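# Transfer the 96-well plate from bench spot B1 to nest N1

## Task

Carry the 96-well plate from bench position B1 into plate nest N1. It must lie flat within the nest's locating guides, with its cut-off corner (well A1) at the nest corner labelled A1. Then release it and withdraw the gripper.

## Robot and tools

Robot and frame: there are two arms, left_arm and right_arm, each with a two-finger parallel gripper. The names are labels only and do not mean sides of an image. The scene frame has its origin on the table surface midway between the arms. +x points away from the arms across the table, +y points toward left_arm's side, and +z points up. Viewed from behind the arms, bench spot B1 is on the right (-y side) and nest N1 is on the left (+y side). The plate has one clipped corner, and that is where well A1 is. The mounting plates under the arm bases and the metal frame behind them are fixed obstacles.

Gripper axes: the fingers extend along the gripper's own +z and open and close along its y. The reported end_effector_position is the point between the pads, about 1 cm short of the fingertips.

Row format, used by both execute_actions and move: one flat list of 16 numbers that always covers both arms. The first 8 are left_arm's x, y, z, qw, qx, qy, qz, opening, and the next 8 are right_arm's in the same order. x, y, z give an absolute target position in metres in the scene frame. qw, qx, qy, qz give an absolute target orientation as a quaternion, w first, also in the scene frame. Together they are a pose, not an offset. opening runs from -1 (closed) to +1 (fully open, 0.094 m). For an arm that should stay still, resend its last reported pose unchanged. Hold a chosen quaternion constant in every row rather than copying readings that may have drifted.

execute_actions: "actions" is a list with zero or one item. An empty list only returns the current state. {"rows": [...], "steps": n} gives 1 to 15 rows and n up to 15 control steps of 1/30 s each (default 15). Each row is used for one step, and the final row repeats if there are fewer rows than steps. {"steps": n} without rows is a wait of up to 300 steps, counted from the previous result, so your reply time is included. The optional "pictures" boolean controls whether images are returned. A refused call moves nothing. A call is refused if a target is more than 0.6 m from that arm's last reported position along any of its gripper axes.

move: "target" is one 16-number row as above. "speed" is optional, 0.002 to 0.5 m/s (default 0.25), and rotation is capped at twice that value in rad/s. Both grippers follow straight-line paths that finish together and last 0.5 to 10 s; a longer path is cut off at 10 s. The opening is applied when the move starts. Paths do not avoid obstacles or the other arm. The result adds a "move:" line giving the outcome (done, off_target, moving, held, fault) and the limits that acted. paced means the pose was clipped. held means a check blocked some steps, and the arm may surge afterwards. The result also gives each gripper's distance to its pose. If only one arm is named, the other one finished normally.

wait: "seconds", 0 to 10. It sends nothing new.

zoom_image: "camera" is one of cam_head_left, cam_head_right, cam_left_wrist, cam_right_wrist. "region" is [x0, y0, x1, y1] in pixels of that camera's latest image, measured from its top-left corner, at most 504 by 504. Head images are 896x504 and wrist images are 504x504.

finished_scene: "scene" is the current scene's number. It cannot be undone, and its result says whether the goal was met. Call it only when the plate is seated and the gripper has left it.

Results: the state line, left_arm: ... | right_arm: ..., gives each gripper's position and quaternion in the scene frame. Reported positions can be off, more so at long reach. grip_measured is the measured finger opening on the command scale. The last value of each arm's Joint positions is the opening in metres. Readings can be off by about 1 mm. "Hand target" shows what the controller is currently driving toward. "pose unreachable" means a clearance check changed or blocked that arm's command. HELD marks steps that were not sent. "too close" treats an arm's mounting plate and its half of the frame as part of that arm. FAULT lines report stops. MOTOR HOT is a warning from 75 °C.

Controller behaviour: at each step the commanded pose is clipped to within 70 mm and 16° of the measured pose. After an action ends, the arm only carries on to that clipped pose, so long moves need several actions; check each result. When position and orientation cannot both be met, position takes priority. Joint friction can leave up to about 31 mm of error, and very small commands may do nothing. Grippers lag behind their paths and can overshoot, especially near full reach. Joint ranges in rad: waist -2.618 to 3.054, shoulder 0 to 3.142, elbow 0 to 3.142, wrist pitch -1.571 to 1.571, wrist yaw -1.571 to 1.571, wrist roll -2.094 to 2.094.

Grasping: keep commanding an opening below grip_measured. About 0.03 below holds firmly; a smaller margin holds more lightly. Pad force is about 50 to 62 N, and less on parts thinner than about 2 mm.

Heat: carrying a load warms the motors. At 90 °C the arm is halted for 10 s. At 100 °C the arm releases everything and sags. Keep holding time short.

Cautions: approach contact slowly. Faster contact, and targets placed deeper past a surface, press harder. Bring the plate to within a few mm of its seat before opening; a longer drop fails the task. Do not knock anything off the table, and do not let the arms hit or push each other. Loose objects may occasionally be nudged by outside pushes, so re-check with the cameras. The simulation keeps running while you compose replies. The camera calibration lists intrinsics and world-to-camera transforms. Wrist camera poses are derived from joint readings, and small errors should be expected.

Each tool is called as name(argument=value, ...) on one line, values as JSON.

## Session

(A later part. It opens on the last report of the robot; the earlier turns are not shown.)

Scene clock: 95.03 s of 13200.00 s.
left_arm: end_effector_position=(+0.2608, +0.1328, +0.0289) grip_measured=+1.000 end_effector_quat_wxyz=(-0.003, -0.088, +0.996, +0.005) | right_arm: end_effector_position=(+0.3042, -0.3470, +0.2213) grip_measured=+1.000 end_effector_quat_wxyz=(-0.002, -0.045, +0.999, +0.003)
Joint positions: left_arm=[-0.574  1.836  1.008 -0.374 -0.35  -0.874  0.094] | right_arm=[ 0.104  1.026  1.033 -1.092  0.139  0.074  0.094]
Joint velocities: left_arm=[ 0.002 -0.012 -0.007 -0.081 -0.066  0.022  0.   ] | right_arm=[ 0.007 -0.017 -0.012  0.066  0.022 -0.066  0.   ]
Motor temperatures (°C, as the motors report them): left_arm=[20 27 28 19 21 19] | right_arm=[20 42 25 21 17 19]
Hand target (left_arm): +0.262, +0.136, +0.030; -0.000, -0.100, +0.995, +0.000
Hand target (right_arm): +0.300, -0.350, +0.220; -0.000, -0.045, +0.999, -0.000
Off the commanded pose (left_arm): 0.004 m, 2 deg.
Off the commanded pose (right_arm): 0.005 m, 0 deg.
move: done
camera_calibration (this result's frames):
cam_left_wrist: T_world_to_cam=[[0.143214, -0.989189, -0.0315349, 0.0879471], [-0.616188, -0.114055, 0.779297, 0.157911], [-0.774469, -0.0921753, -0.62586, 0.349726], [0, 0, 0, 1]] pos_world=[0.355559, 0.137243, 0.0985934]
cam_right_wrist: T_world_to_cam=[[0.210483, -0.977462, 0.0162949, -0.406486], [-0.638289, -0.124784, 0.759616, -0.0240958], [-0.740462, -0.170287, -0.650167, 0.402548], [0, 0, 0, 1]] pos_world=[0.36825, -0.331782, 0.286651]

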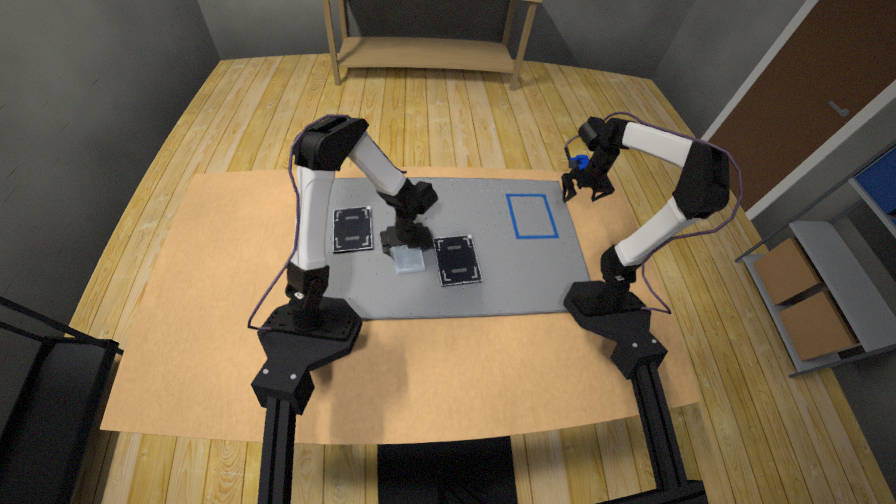

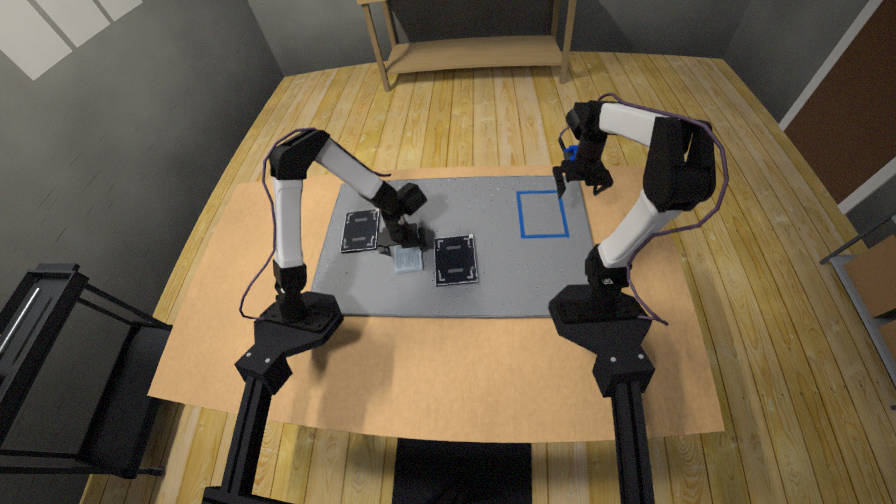

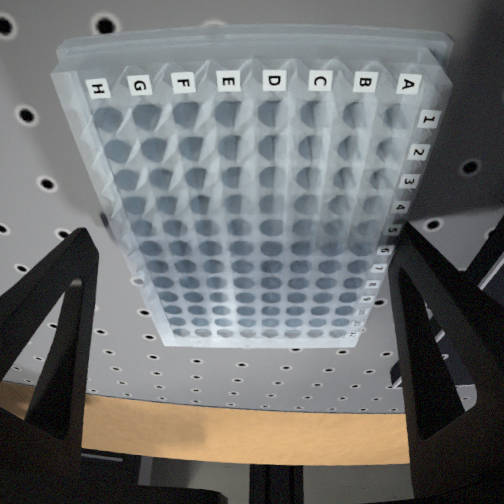

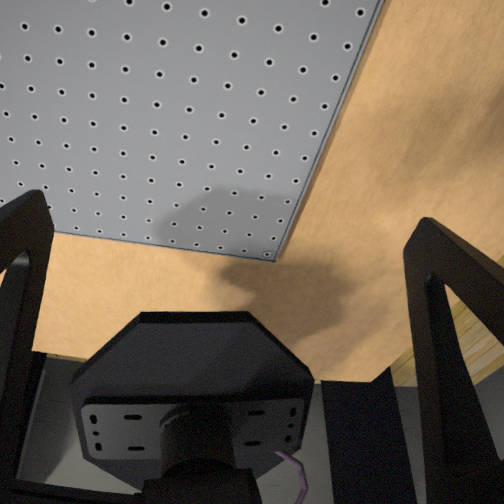

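move(target=[0.262,0.128,0.015,0,-0.10,0.995,0,1,0.30,-0.35,0.22,0,-0.045,0.999,0,1], speed=0.01)

move(target=[0.262,0.128,0.015,0,-0.10,0.995,0,0.74,0.30,-0.35,0.22,0,-0.045,0.999,0,1], speed=0.01)

move(target=[0.262,0.128,0.11,0,-0.10,0.995,0,0.74,0.30,-0.35,0.22,0,-0.045,0.999,0,1], speed=0.06)

move(target=[0.33,0.30,0.10,0,-0.045,0.999,0,0.74,0.30,-0.35,0.22,0,-0.045,0.999,0,1], speed=0.08)

Scene clock: 100.07 s of 13200.00 s.
left_arm: end_effector_position=(+0.2636, +0.1285, +0.0272) grip_measured=+1.000 end_effector_quat_wxyz=(+0.002, -0.092, +0.996, -0.003) | right_arm: end_effector_position=(+0.3042, -0.3470, +0.2213) grip_measured=+1.000 end_effector_quat_wxyz=(-0.002, -0.045, +0.999, +0.003)
Joint positions: left_arm=[-0.574  1.842  1.008 -0.347 -0.345 -0.875  0.094] | right_arm=[ 0.104  1.026  1.033 -1.092  0.139  0.074  0.094]
Joint velocities: left_arm=[-0.012  0.007 -0.017 -0.037  0.022  0.037  0.   ] | right_arm=[-0.012  0.027  0.012 -0.051 -0.051  0.007  0.   ]
Motor temperatures (°C, as the motors report them): left_arm=[21 28 28 19 21 19] | right_arm=[19 41 25 21 17 19]
Hand target (left_arm): +0.262, +0.128, +0.015; +0.000, -0.100, +0.995, -0.000
Hand target (right_arm): +0.300, -0.350, +0.220; -0.000, -0.045, +0.999, -0.000
Off the commanded pose (left_arm): 0.012 m, 1 deg.
Off the commanded pose (right_arm): 0.005 m, 0 deg.
After step 90, 0.33 s passed at rest.
move: off_target (left_arm)
camera_calibration (this result's frames):
cam_left_wrist: T_world_to_cam=[[0.151544, -0.988354, -0.0137989, 0.0805055], [-0.624404, -0.106543, 0.773801, 0.161857], [-0.76626, -0.108649, -0.633278, 0.350564], [0, 0, 0, 1]] pos_world=[0.357487, 0.134901, 0.0978705]
cam_right_wrist: T_world_to_cam=[[0.210483, -0.977462, 0.0162949, -0.406486], [-0.638289, -0.124784, 0.759616, -0.0240958], [-0.740462, -0.170287, -0.650167, 0.402548], [0, 0, 0, 1]] pos_world=[0.36825, -0.331782, 0.286651]

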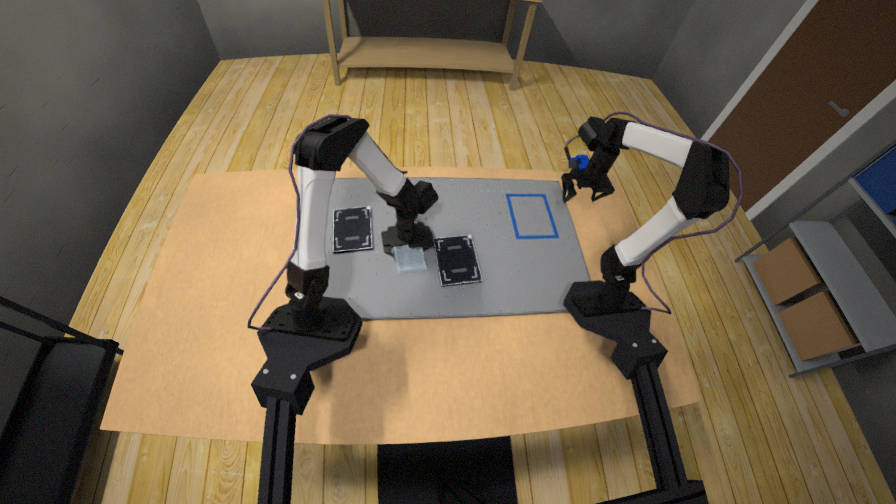

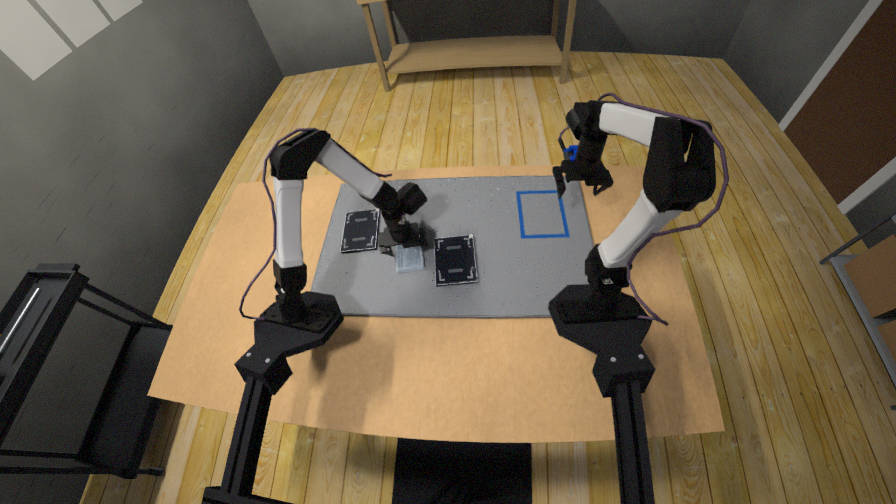

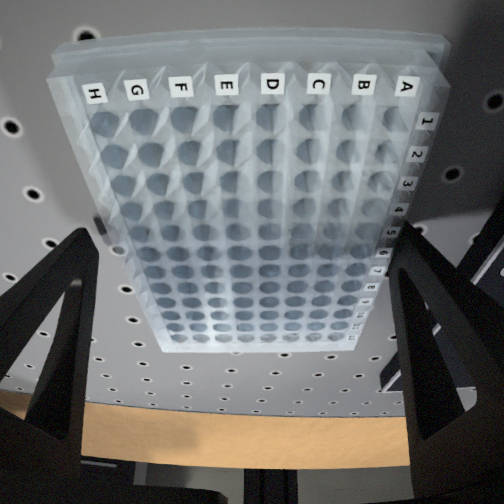

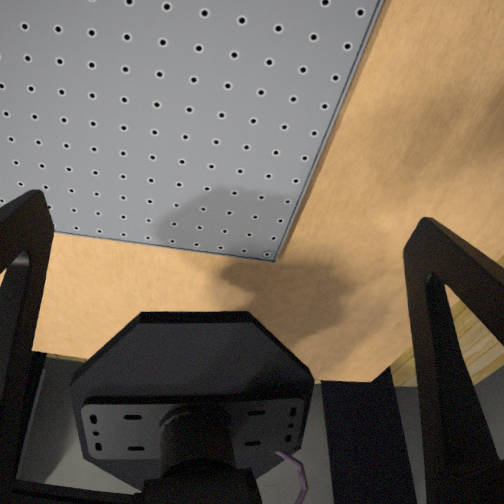

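Scene clock: 101.53 s of 13200.00 s.
left_arm: end_effector_position=(+0.2638, +0.1272, +0.0273) grip_measured=+0.749 end_effector_quat_wxyz=(+0.002, -0.093, +0.996, -0.006) | right_arm: end_effector_position=(+0.3042, -0.3470, +0.2213) grip_measured=+1.000 end_effector_quat_wxyz=(-0.002, -0.045, +0.999, +0.003)
Joint positions: left_arm=[-0.574  1.842  1.008 -0.343 -0.341 -0.875  0.082] | right_arm=[ 0.104  1.026  1.033 -1.092  0.139  0.074  0.094]
Joint velocities: left_arm=[-0.017  0.002 -0.002 -0.051 -0.007 -0.125  0.   ] | right_arm=[-0.017 -0.007 -0.017 -0.051  0.007  0.022  0.   ]
Motor temperatures (°C, as the motors report them): left_arm=[21 28 28 19 21 19] | right_arm=[19 41 25 21 17 19]
Hand target (left_arm): +0.262, +0.128, +0.015; -0.000, -0.100, +0.995, +0.000
Hand target (right_arm): +0.300, -0.350, +0.220; -0.000, -0.045, +0.999, -0.000
Off the commanded pose (left_arm): 0.012 m, 1 deg.
Off the commanded pose (right_arm): 0.005 m, 0 deg.
move: off_target (left_arm)
camera_calibration (this result's frames):
cam_left_wrist: T_world_to_cam=[[0.152588, -0.988259, -0.00786751, 0.0787285], [-0.624579, -0.102599, 0.774193, 0.161351], [-0.76591, -0.113218, -0.632901, 0.351111], [0, 0, 0, 1]] pos_world=[0.357683, 0.134111, 0.0979211]
cam_right_wrist: T_world_to_cam=[[0.210483, -0.977462, 0.0162949, -0.406486], [-0.638289, -0.124784, 0.759616, -0.0240958], [-0.740462, -0.170287, -0.650167, 0.402548], [0, 0, 0, 1]] pos_world=[0.36825, -0.331782, 0.286651]

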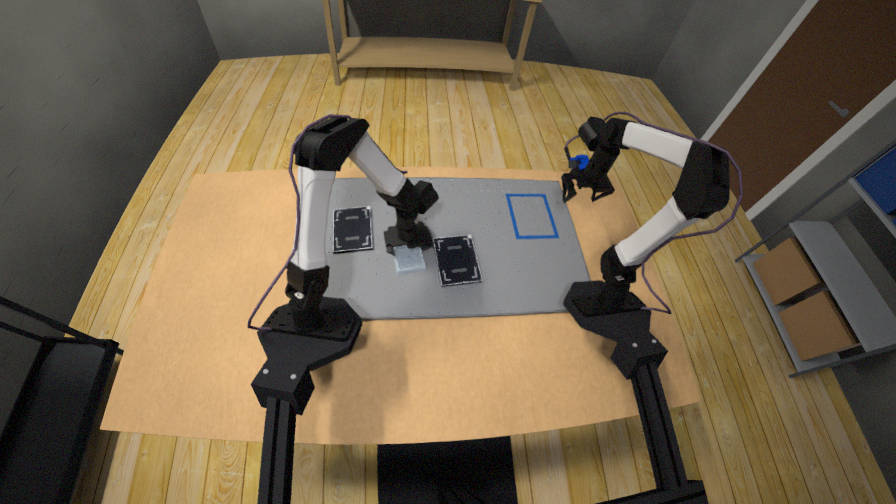

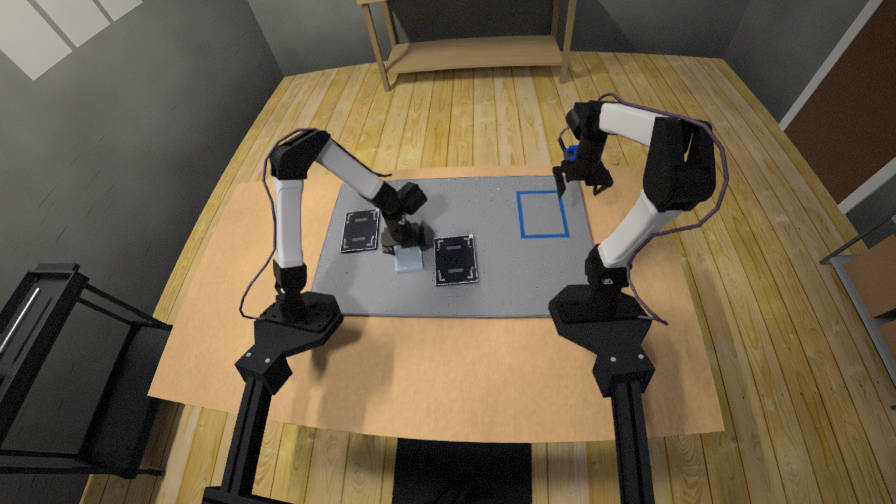

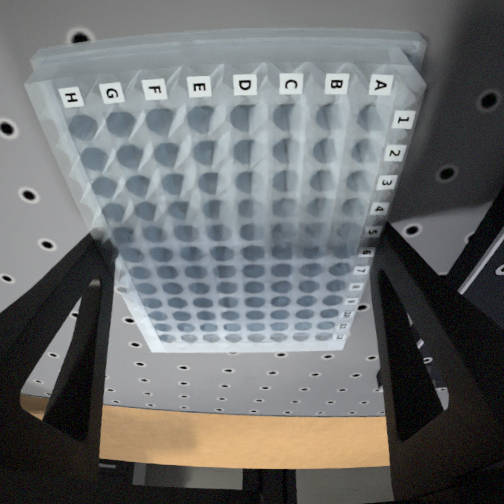

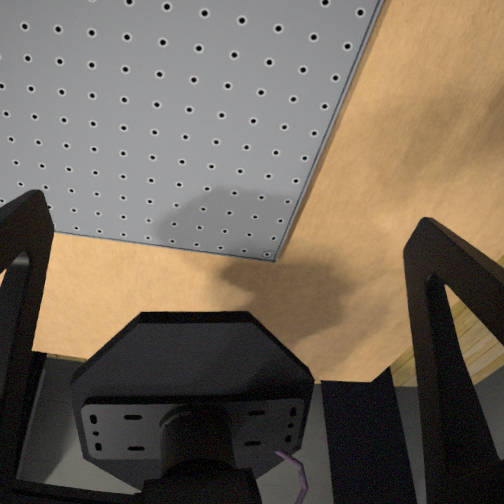

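Scene clock: 103.43 s of 13200.00 s.
left_arm: end_effector_position=(+0.2569, +0.1319, +0.1011) grip_measured=+0.749 end_effector_quat_wxyz=(-0.008, -0.097, +0.995, +0.006) | right_arm: end_effector_position=(+0.3042, -0.3470, +0.2213) grip_measured=+1.000 end_effector_quat_wxyz=(-0.002, -0.046, +0.999, +0.003)
Joint positions: left_arm=[-0.662  1.647  1.061 -0.657 -0.374 -0.983  0.082] | right_arm=[ 0.104  1.026  1.033 -1.092  0.139  0.074  0.094]
Joint velocities: left_arm=[-0.002  0.012 -0.007 -0.051 -0.022 -0.051 -0.001] | right_arm=[-0.022  0.012 -0.007 -0.051 -0.037  0.037  0.   ]
Motor temperatures (°C, as the motors report them): left_arm=[21 28 28 19 21 19] | right_arm=[19 41 25 21 17 19]
Hand target (left_arm): +0.262, +0.128, +0.110; +0.000, -0.100, +0.995, +0.001
Hand target (right_arm): +0.300, -0.350, +0.220; -0.000, -0.045, +0.999, -0.000
Off the commanded pose (left_arm): 0.011 m, 1 deg.
Off the commanded pose (right_arm): 0.005 m, 0 deg.
move: off_target (left_arm)
camera_calibration (this result's frames):
cam_left_wrist: T_world_to_cam=[[0.159624, -0.986571, -0.0346079, 0.0856221], [-0.605999, -0.125603, 0.785487, 0.097401], [-0.779285, -0.10441, -0.61791, 0.393835], [0, 0, 0, 1]] pos_world=[0.352267, 0.137826, 0.16981]
cam_right_wrist: T_world_to_cam=[[0.210856, -0.977381, 0.0162935, -0.406571], [-0.638243, -0.125029, 0.759615, -0.0241944], [-0.740396, -0.170569, -0.650169, 0.402431], [0, 0, 0, 1]] pos_world=[0.368244, -0.331758, 0.286651]

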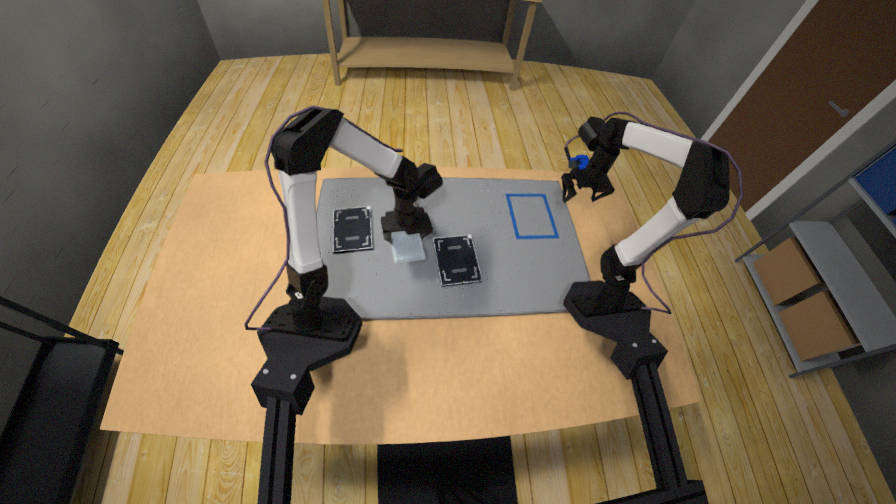

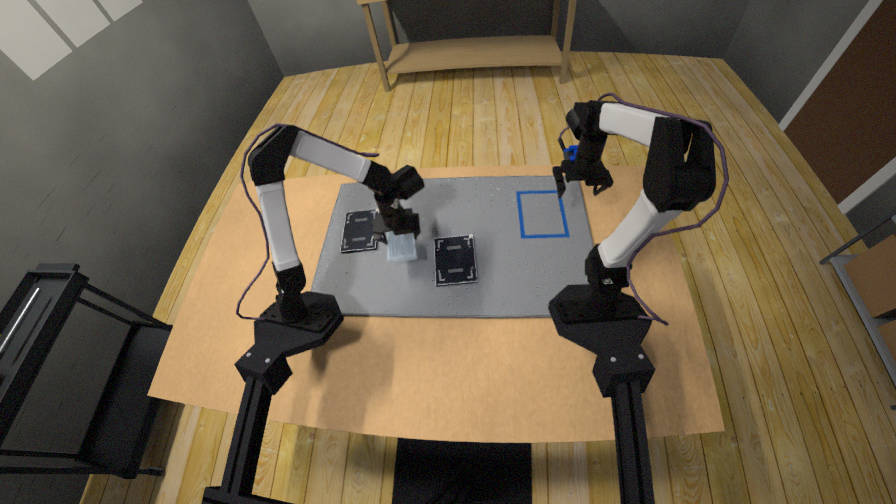

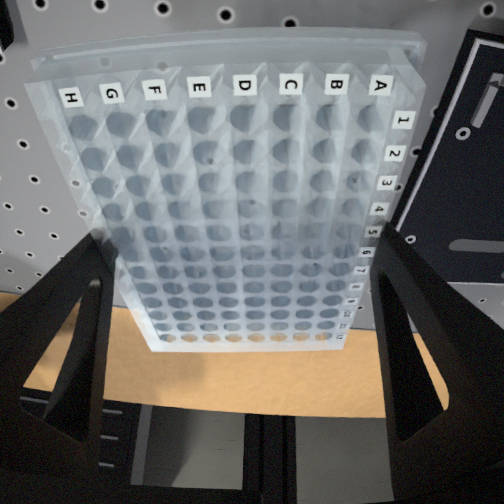

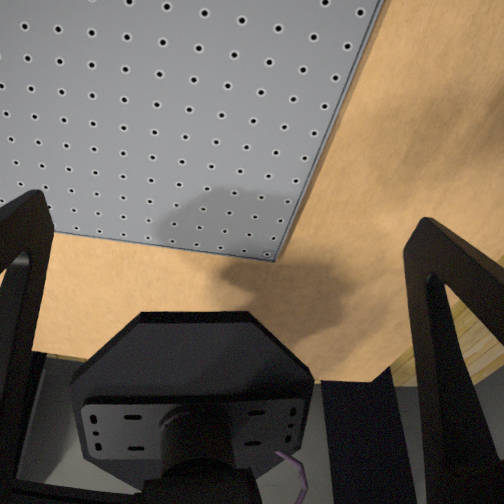

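Scene clock: 106.20 s of 13200.00 s.
left_arm: end_effector_position=(+0.3210, +0.3001, +0.0929) grip_measured=+0.749 end_effector_quat_wxyz=(-0.019, -0.046, +0.999, +0.004) | right_arm: end_effector_position=(+0.3042, -0.3470, +0.2213) grip_measured=+1.000 end_effector_quat_wxyz=(-0.002, -0.046, +0.999, +0.003)
Joint positions: left_arm=[-0.027  1.46   0.973 -0.624 -0.107 -0.284  0.082] | right_arm=[ 0.104  1.026  1.033 -1.092  0.139  0.074  0.094]
Joint velocities: left_arm=[-0.002 -0.012 -0.002 -0.007  0.051 -0.022  0.001] | right_arm=[ 0.012 -0.017 -0.002  0.095 -0.066  0.007  0.   ]
Motor temperatures (°C, as the motors report them): left_arm=[21 28 28 19 21 19] | right_arm=[19 40 25 21 17 19]
Hand target (left_arm): +0.332, +0.299, +0.100; +0.001, -0.046, +0.999, -0.004
Hand target (right_arm): +0.300, -0.350, +0.220; -0.000, -0.045, +0.999, -0.000
Off the commanded pose (left_arm): 0.011 m, 2 deg.
Off the commanded pose (right_arm): 0.005 m, 0 deg.
move: off_target (left_arm)
camera_calibration (this result's frames):
cam_left_wrist: T_world_to_cam=[[0.0591995, -0.997827, -0.0289154, 0.276128], [-0.597956, -0.0586405, 0.799381, 0.139923], [-0.79934, -0.0300329, -0.600128, 0.438756], [0, 0, 0, 1]] pos_world=[0.418036, 0.29691, 0.159443]
cam_right_wrist: T_world_to_cam=[[0.210856, -0.977381, 0.0162935, -0.406571], [-0.638243, -0.125029, 0.759615, -0.0241944], [-0.740396, -0.170569, -0.650169, 0.402431], [0, 0, 0, 1]] pos_world=[0.368244, -0.331758, 0.286651]

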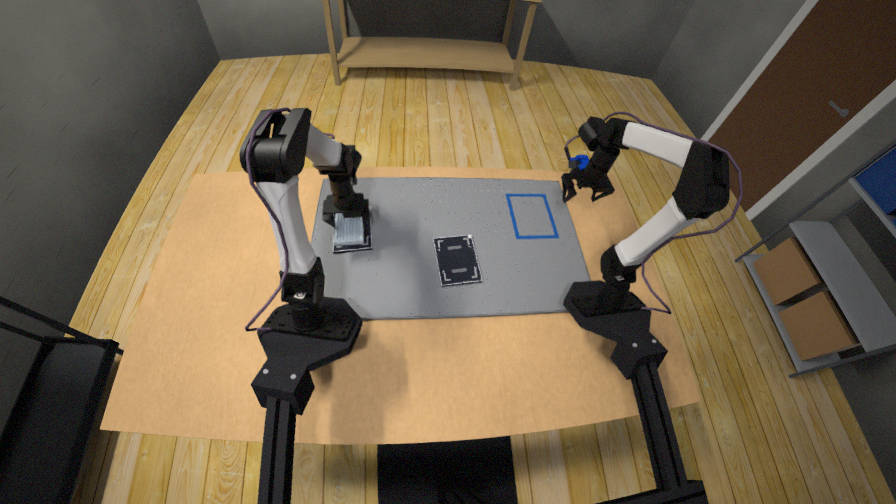

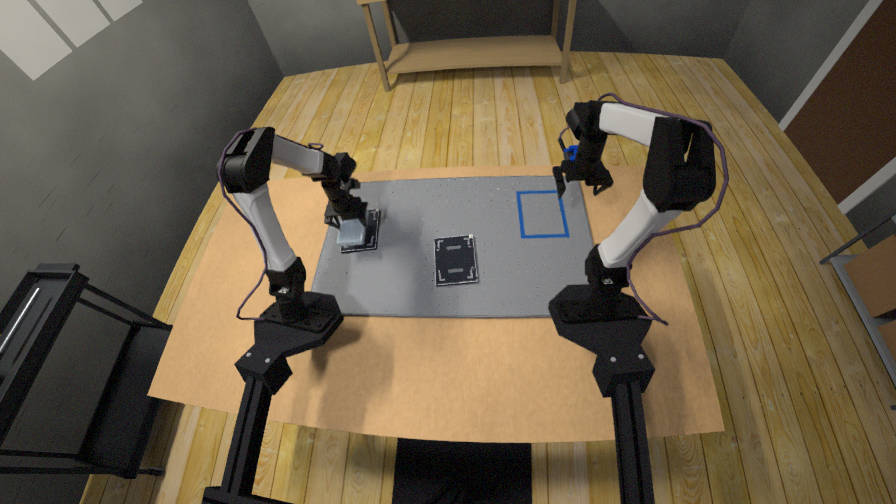

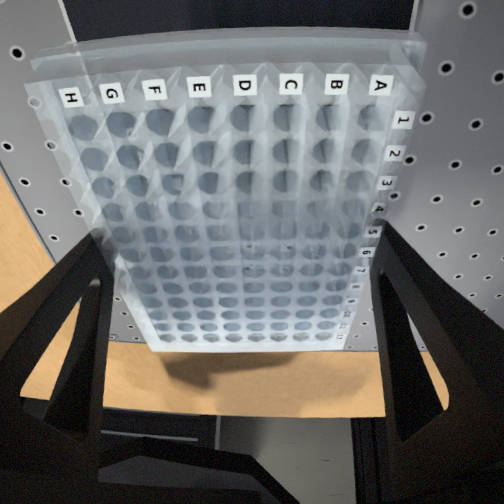

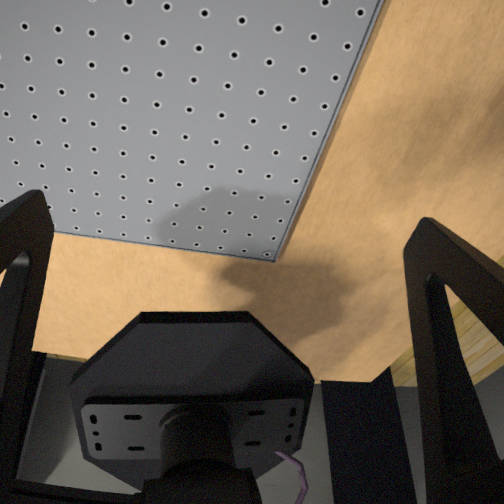

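move(target=[0.335,0.30,0.05,0,-0.045,0.999,0,0.72,0.30,-0.35,0.22,0,-0.045,0.999,0,1], speed=0.03)

zoom_image(camera="cam_head_left", region=[290,170,420,270])

zoom_image(camera="cam_head_right", region=[300,170,430,270])

Scene clock: 110.63 s of 13200.00 s.
left_arm: end_effector_position=(+0.3399, +0.2974, +0.0562) grip_measured=+0.735 end_effector_quat_wxyz=(+0.005, -0.046, +0.999, +0.001) | right_arm: end_effector_position=(+0.3042, -0.3470, +0.2213) grip_measured=+1.000 end_effector_quat_wxyz=(-0.002, -0.046, +0.999, +0.003)
Joint positions: left_arm=[-0.014  1.585  0.973 -0.448 -0.105 -0.265  0.081] | right_arm=[ 0.104  1.026  1.033 -1.092  0.139  0.074  0.094]
Joint velocities: left_arm=[-0.027 -0.017  0.002  0.066 -0.022 -0.095  0.   ] | right_arm=[-0.007  0.012  0.012 -0.051 -0.095  0.037  0.   ]
Motor temperatures (°C, as the motors report them): left_arm=[21 29 28 19 21 19] | right_arm=[19 40 25 21 17 19]
Hand target (left_arm): +0.335, +0.300, +0.050; -0.000, -0.045, +0.999, -0.000
Hand target (right_arm): +0.300, -0.350, +0.220; -0.000, -0.045, +0.999, -0.000
Off the commanded pose (left_arm): 0.008 m, 1 deg.
Off the commanded pose (right_arm): 0.005 m, 0 deg.
move: done
camera_calibration (this result's frames):
cam_left_wrist: T_world_to_cam=[[0.0590543, -0.998021, -0.0216133, 0.271014], [-0.636309, -0.0543162, 0.76952, 0.193758], [-0.76917, -0.0316906, -0.638257, 0.424128], [0, 0, 0, 1]] pos_world=[0.433513, 0.294442, 0.12746]
cam_right_wrist: T_world_to_cam=[[0.210856, -0.977381, 0.0162935, -0.406571], [-0.638243, -0.125029, 0.759615, -0.0241944], [-0.740396, -0.170569, -0.650169, 0.402431], [0, 0, 0, 1]] pos_world=[0.368244, -0.331758, 0.286651]

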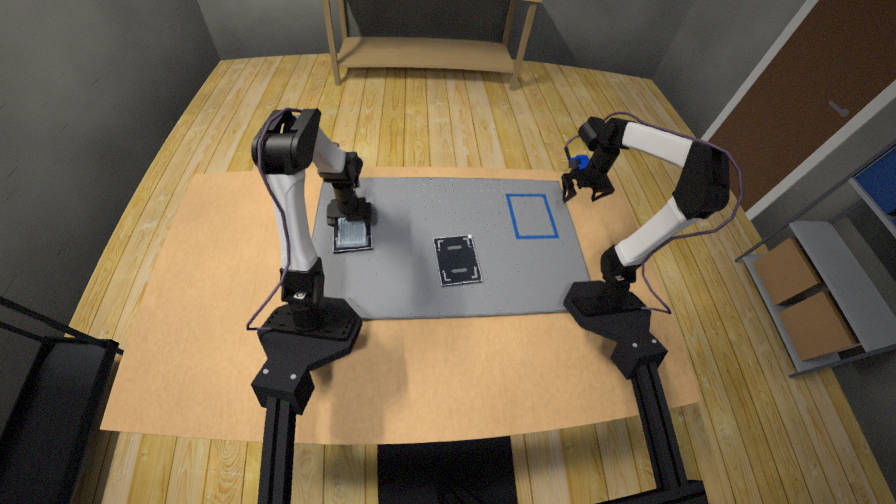

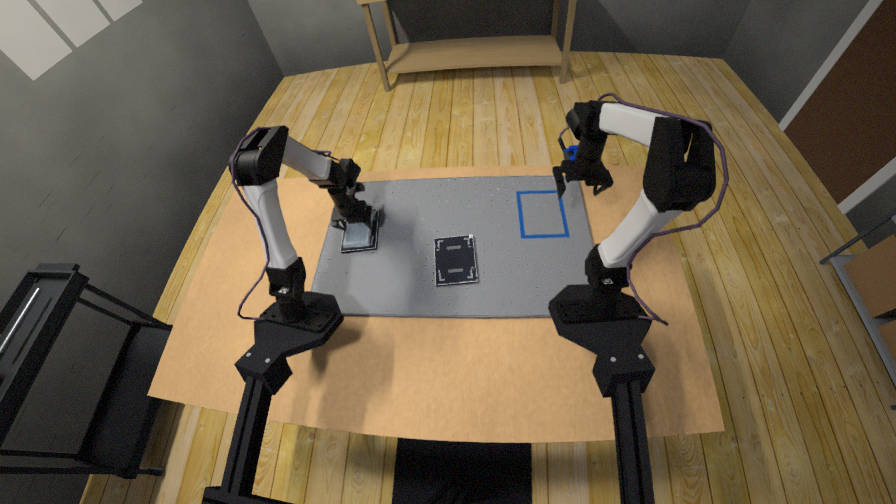

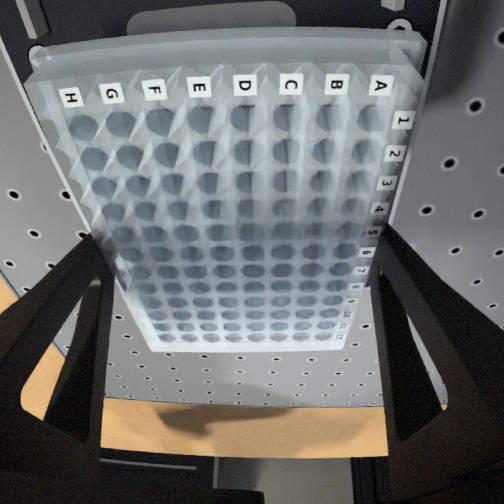

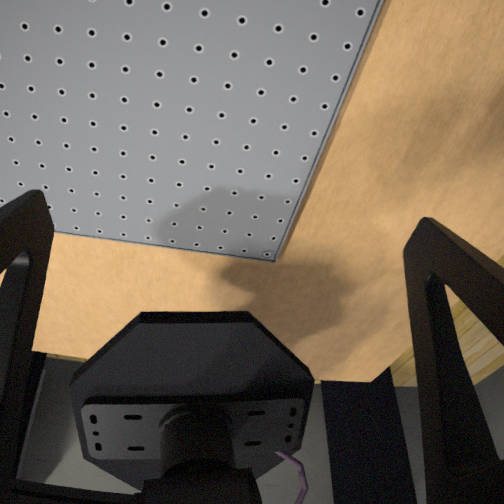

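Region (290, 170, 420, 270) of cam_head_left's 896x504 image, scaled by 3.877, with more detail than that image has; it fills the top 388 rows of this view, and the rest is white.

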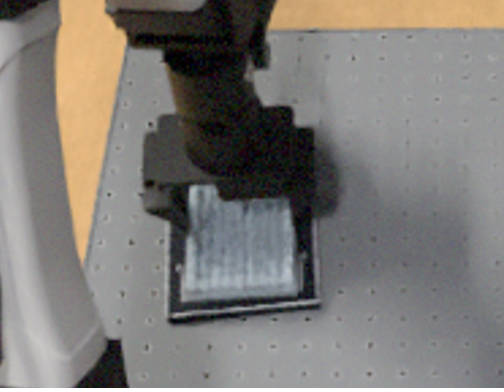

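Region (300, 170, 430, 270) of cam_head_right's 896x504 image, scaled by 3.877, with more detail than that image has; it fills the top 388 rows of this view, and the rest is white.

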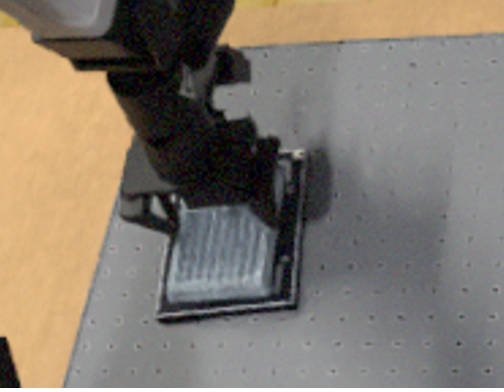

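move(target=[0.333,0.30,0.03,0,-0.045,0.999,0,0.72,0.30,-0.35,0.22,0,-0.045,0.999,0,1], speed=0.01)

zoom_image(camera="cam_head_left", region=[310,190,400,260])

zoom_image(camera="cam_head_right", region=[320,190,410,260])

Scene clock: 117.40 s of 13200.00 s.
left_arm: end_effector_position=(+0.3407, +0.2950, +0.0421) grip_measured=+0.735 end_effector_quat_wxyz=(+0.009, -0.046, +0.999, -0.005) | right_arm: end_effector_position=(+0.3042, -0.3470, +0.2213) grip_measured=+1.000 end_effector_quat_wxyz=(-0.002, -0.046, +0.999, +0.003)
Joint positions: left_arm=[-0.011  1.627  0.96  -0.383 -0.094 -0.261  0.081] | right_arm=[ 0.104  1.026  1.033 -1.092  0.139  0.074  0.094]
Joint velocities: left_arm=[ 0.012 -0.007  0.002 -0.037  0.007 -0.051  0.001] | right_arm=[-0.007 -0.012 -0.007 -0.007 -0.007 -0.066  0.   ]
Motor temperatures (°C, as the motors report them): left_arm=[20 29 27 19 21 19] | right_arm=[19 39 25 21 17 19]
Hand target (left_arm): +0.332, +0.300, +0.030; -0.000, -0.045, +0.999, -0.000
Hand target (right_arm): +0.300, -0.350, +0.220; -0.000, -0.045, +0.999, -0.000
Off the commanded pose (left_arm): 0.015 m, 1 deg.
Off the commanded pose (right_arm): 0.005 m, 0 deg.
After step 90, 0.80 s passed at rest.
move: off_target (left_arm)
camera_calibration (this result's frames):
cam_left_wrist: T_world_to_cam=[[0.0589041, -0.998217, -0.00965918, 0.267853], [-0.64257, -0.045319, 0.764885, 0.204741], [-0.763959, -0.0388482, -0.644094, 0.416214], [0, 0, 0, 1]] pos_world=[0.433754, 0.292823, 0.114065]
cam_right_wrist: T_world_to_cam=[[0.210856, -0.977381, 0.0162935, -0.406571], [-0.638243, -0.125029, 0.759615, -0.0241944], [-0.740396, -0.170569, -0.650169, 0.402431], [0, 0, 0, 1]] pos_world=[0.368244, -0.331758, 0.286651]

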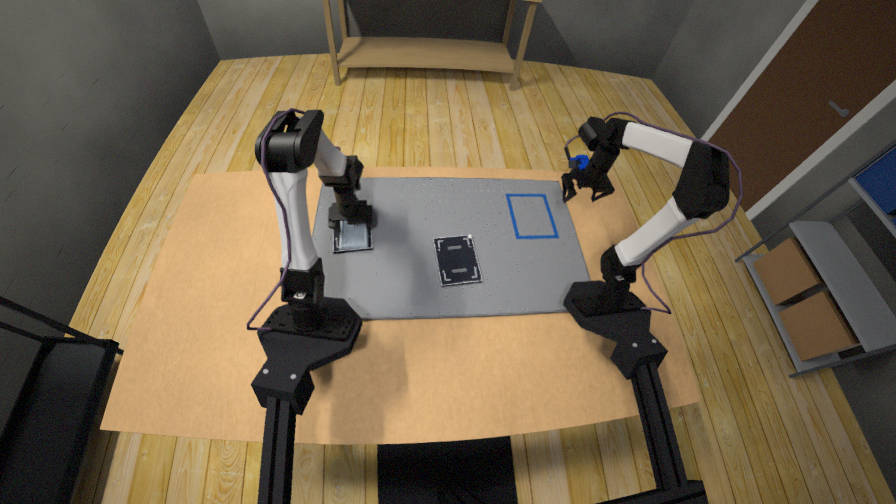

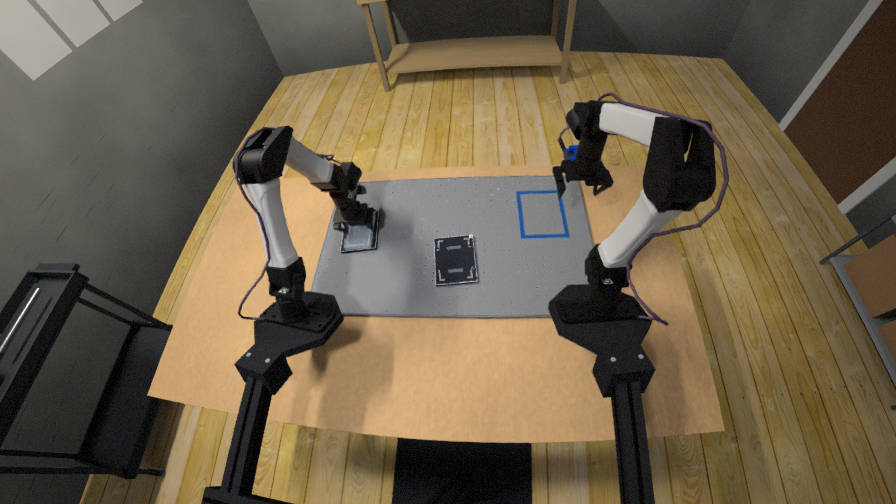

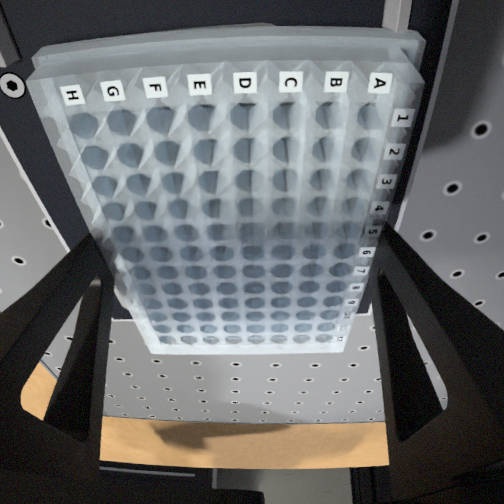

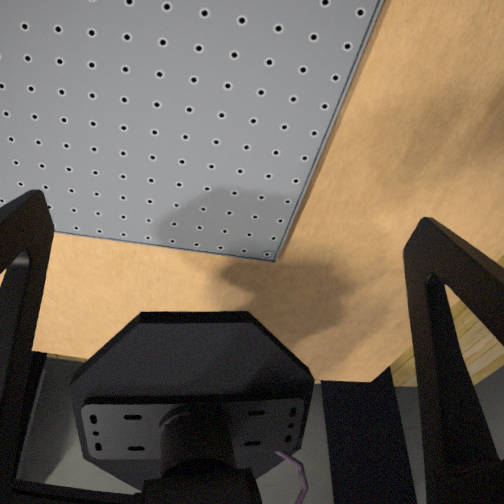

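Region (310, 190, 400, 260) of cam_head_left's 896x504 image, scaled by 5.600, with more detail than that image has.

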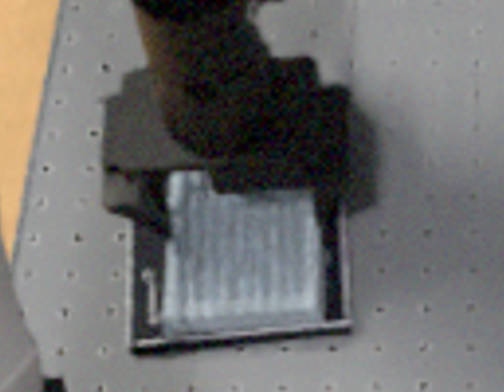

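Region (320, 190, 410, 260) of cam_head_right's 896x504 image, scaled by 5.600, with more detail than that image has.

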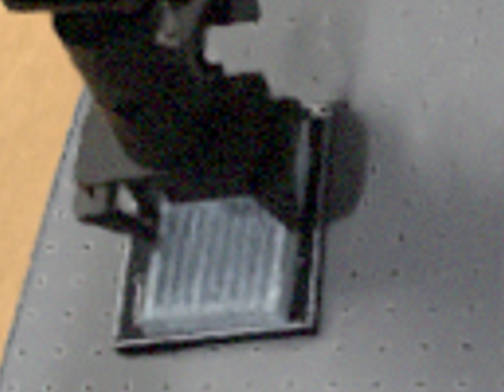

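move(target=[0.340,0.308,0.03,0,-0.06,0.998,0,0.72,0.30,-0.35,0.22,0,-0.045,0.999,0,1], speed=0.008)

zoom_image(camera="cam_head_left", region=[310,190,400,260])

zoom_image(camera="cam_head_right", region=[320,190,410,260])

Scene clock: 125.70 s of 13200.00 s.
left_arm: end_effector_position=(+0.3403, +0.2965, +0.0410) grip_measured=+0.735 end_effector_quat_wxyz=(+0.005, -0.048, +0.999, -0.017) | right_arm: end_effector_position=(+0.3042, -0.3470, +0.2213) grip_measured=+1.000 end_effector_quat_wxyz=(-0.002, -0.046, +0.999, +0.003)
Joint positions: left_arm=[ 0.008  1.629  0.96  -0.383 -0.061 -0.25   0.081] | right_arm=[ 0.104  1.026  1.033 -1.092  0.139  0.074  0.094]
Joint velocities: left_arm=[-0.017 -0.002  0.002  0.007 -0.022 -0.066  0.   ] | right_arm=[-0.007 -0.007  0.017  0.037 -0.007 -0.007  0.   ]
Motor temperatures (°C, as the motors report them): left_arm=[20 28 27 19 21 19] | right_arm=[19 39 25 21 17 19]
Hand target (left_arm): +0.339, +0.308, +0.031; +0.000, -0.060, +0.998, -0.000
Hand target (right_arm): +0.300, -0.350, +0.220; -0.000, -0.045, +0.999, -0.000
Off the commanded pose (left_arm): 0.016 m, 2 deg.
Off the commanded pose (right_arm): 0.005 m, 0 deg.
After step 90, 2.87 s passed at rest.
move: off_target (left_arm)
camera_calibration (this result's frames):
cam_left_wrist: T_world_to_cam=[[0.0634333, -0.997903, 0.0128398, 0.266754], [-0.637011, -0.030582, 0.770248, 0.198847], [-0.76824, -0.0570385, -0.637615, 0.421891], [0, 0, 0, 1]] pos_world=[0.433861, 0.29634, 0.112418]
cam_right_wrist: T_world_to_cam=[[0.210856, -0.977381, 0.0162935, -0.406571], [-0.638243, -0.125029, 0.759615, -0.0241944], [-0.740396, -0.170569, -0.650169, 0.402431], [0, 0, 0, 1]] pos_world=[0.368244, -0.331758, 0.286651]

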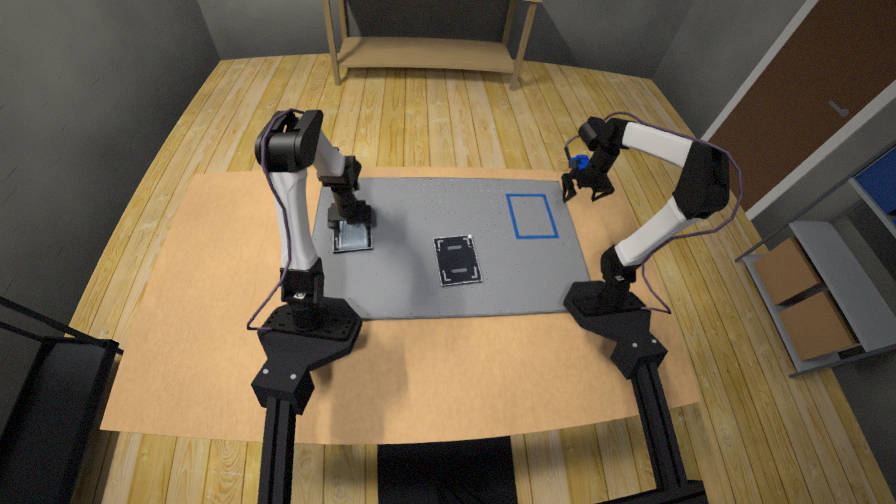

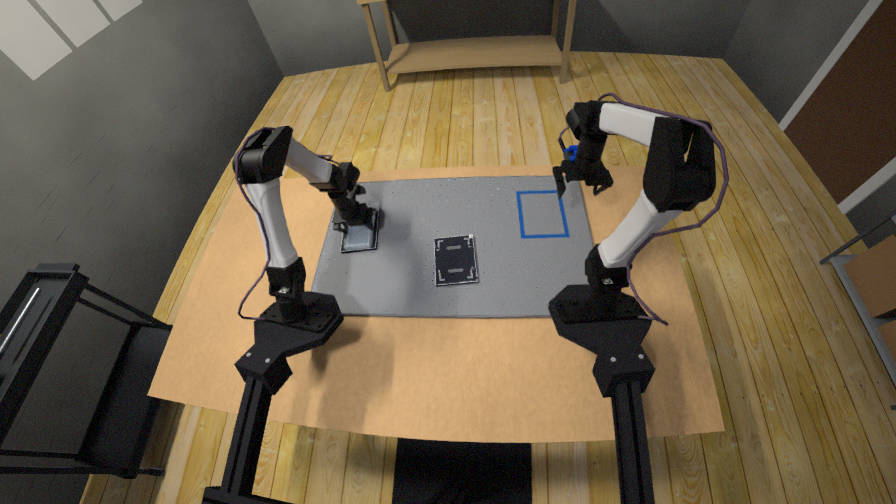

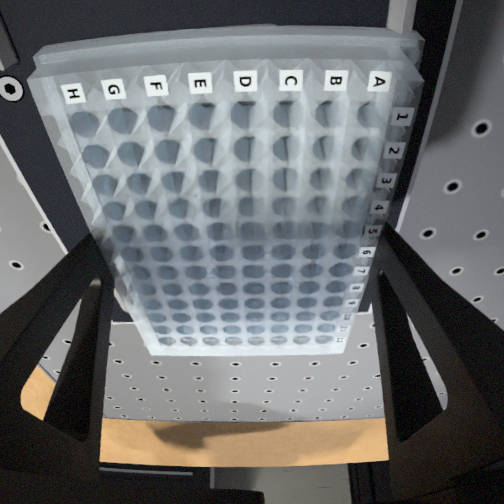

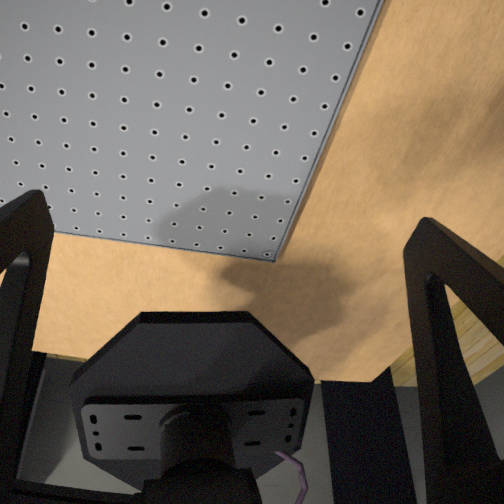

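Region (310, 190, 400, 260) of cam_head_left's 896x504 image, scaled by 5.600, with more detail than that image has.

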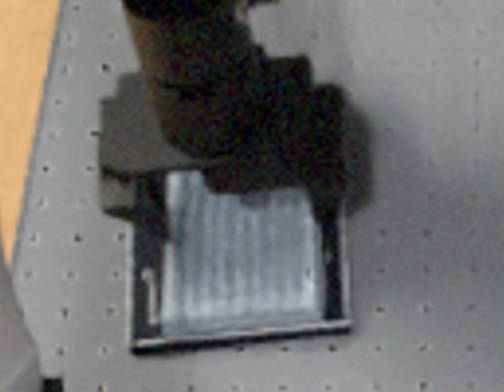

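Region (320, 190, 410, 260) of cam_head_right's 896x504 image, scaled by 5.600, with more detail than that image has.

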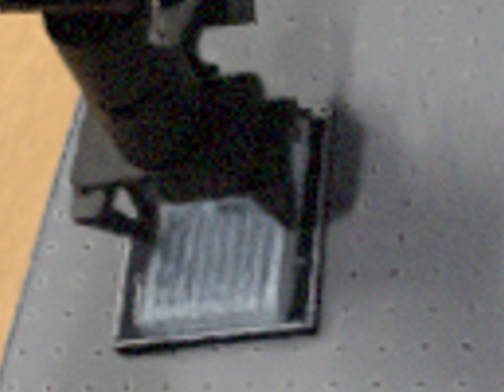

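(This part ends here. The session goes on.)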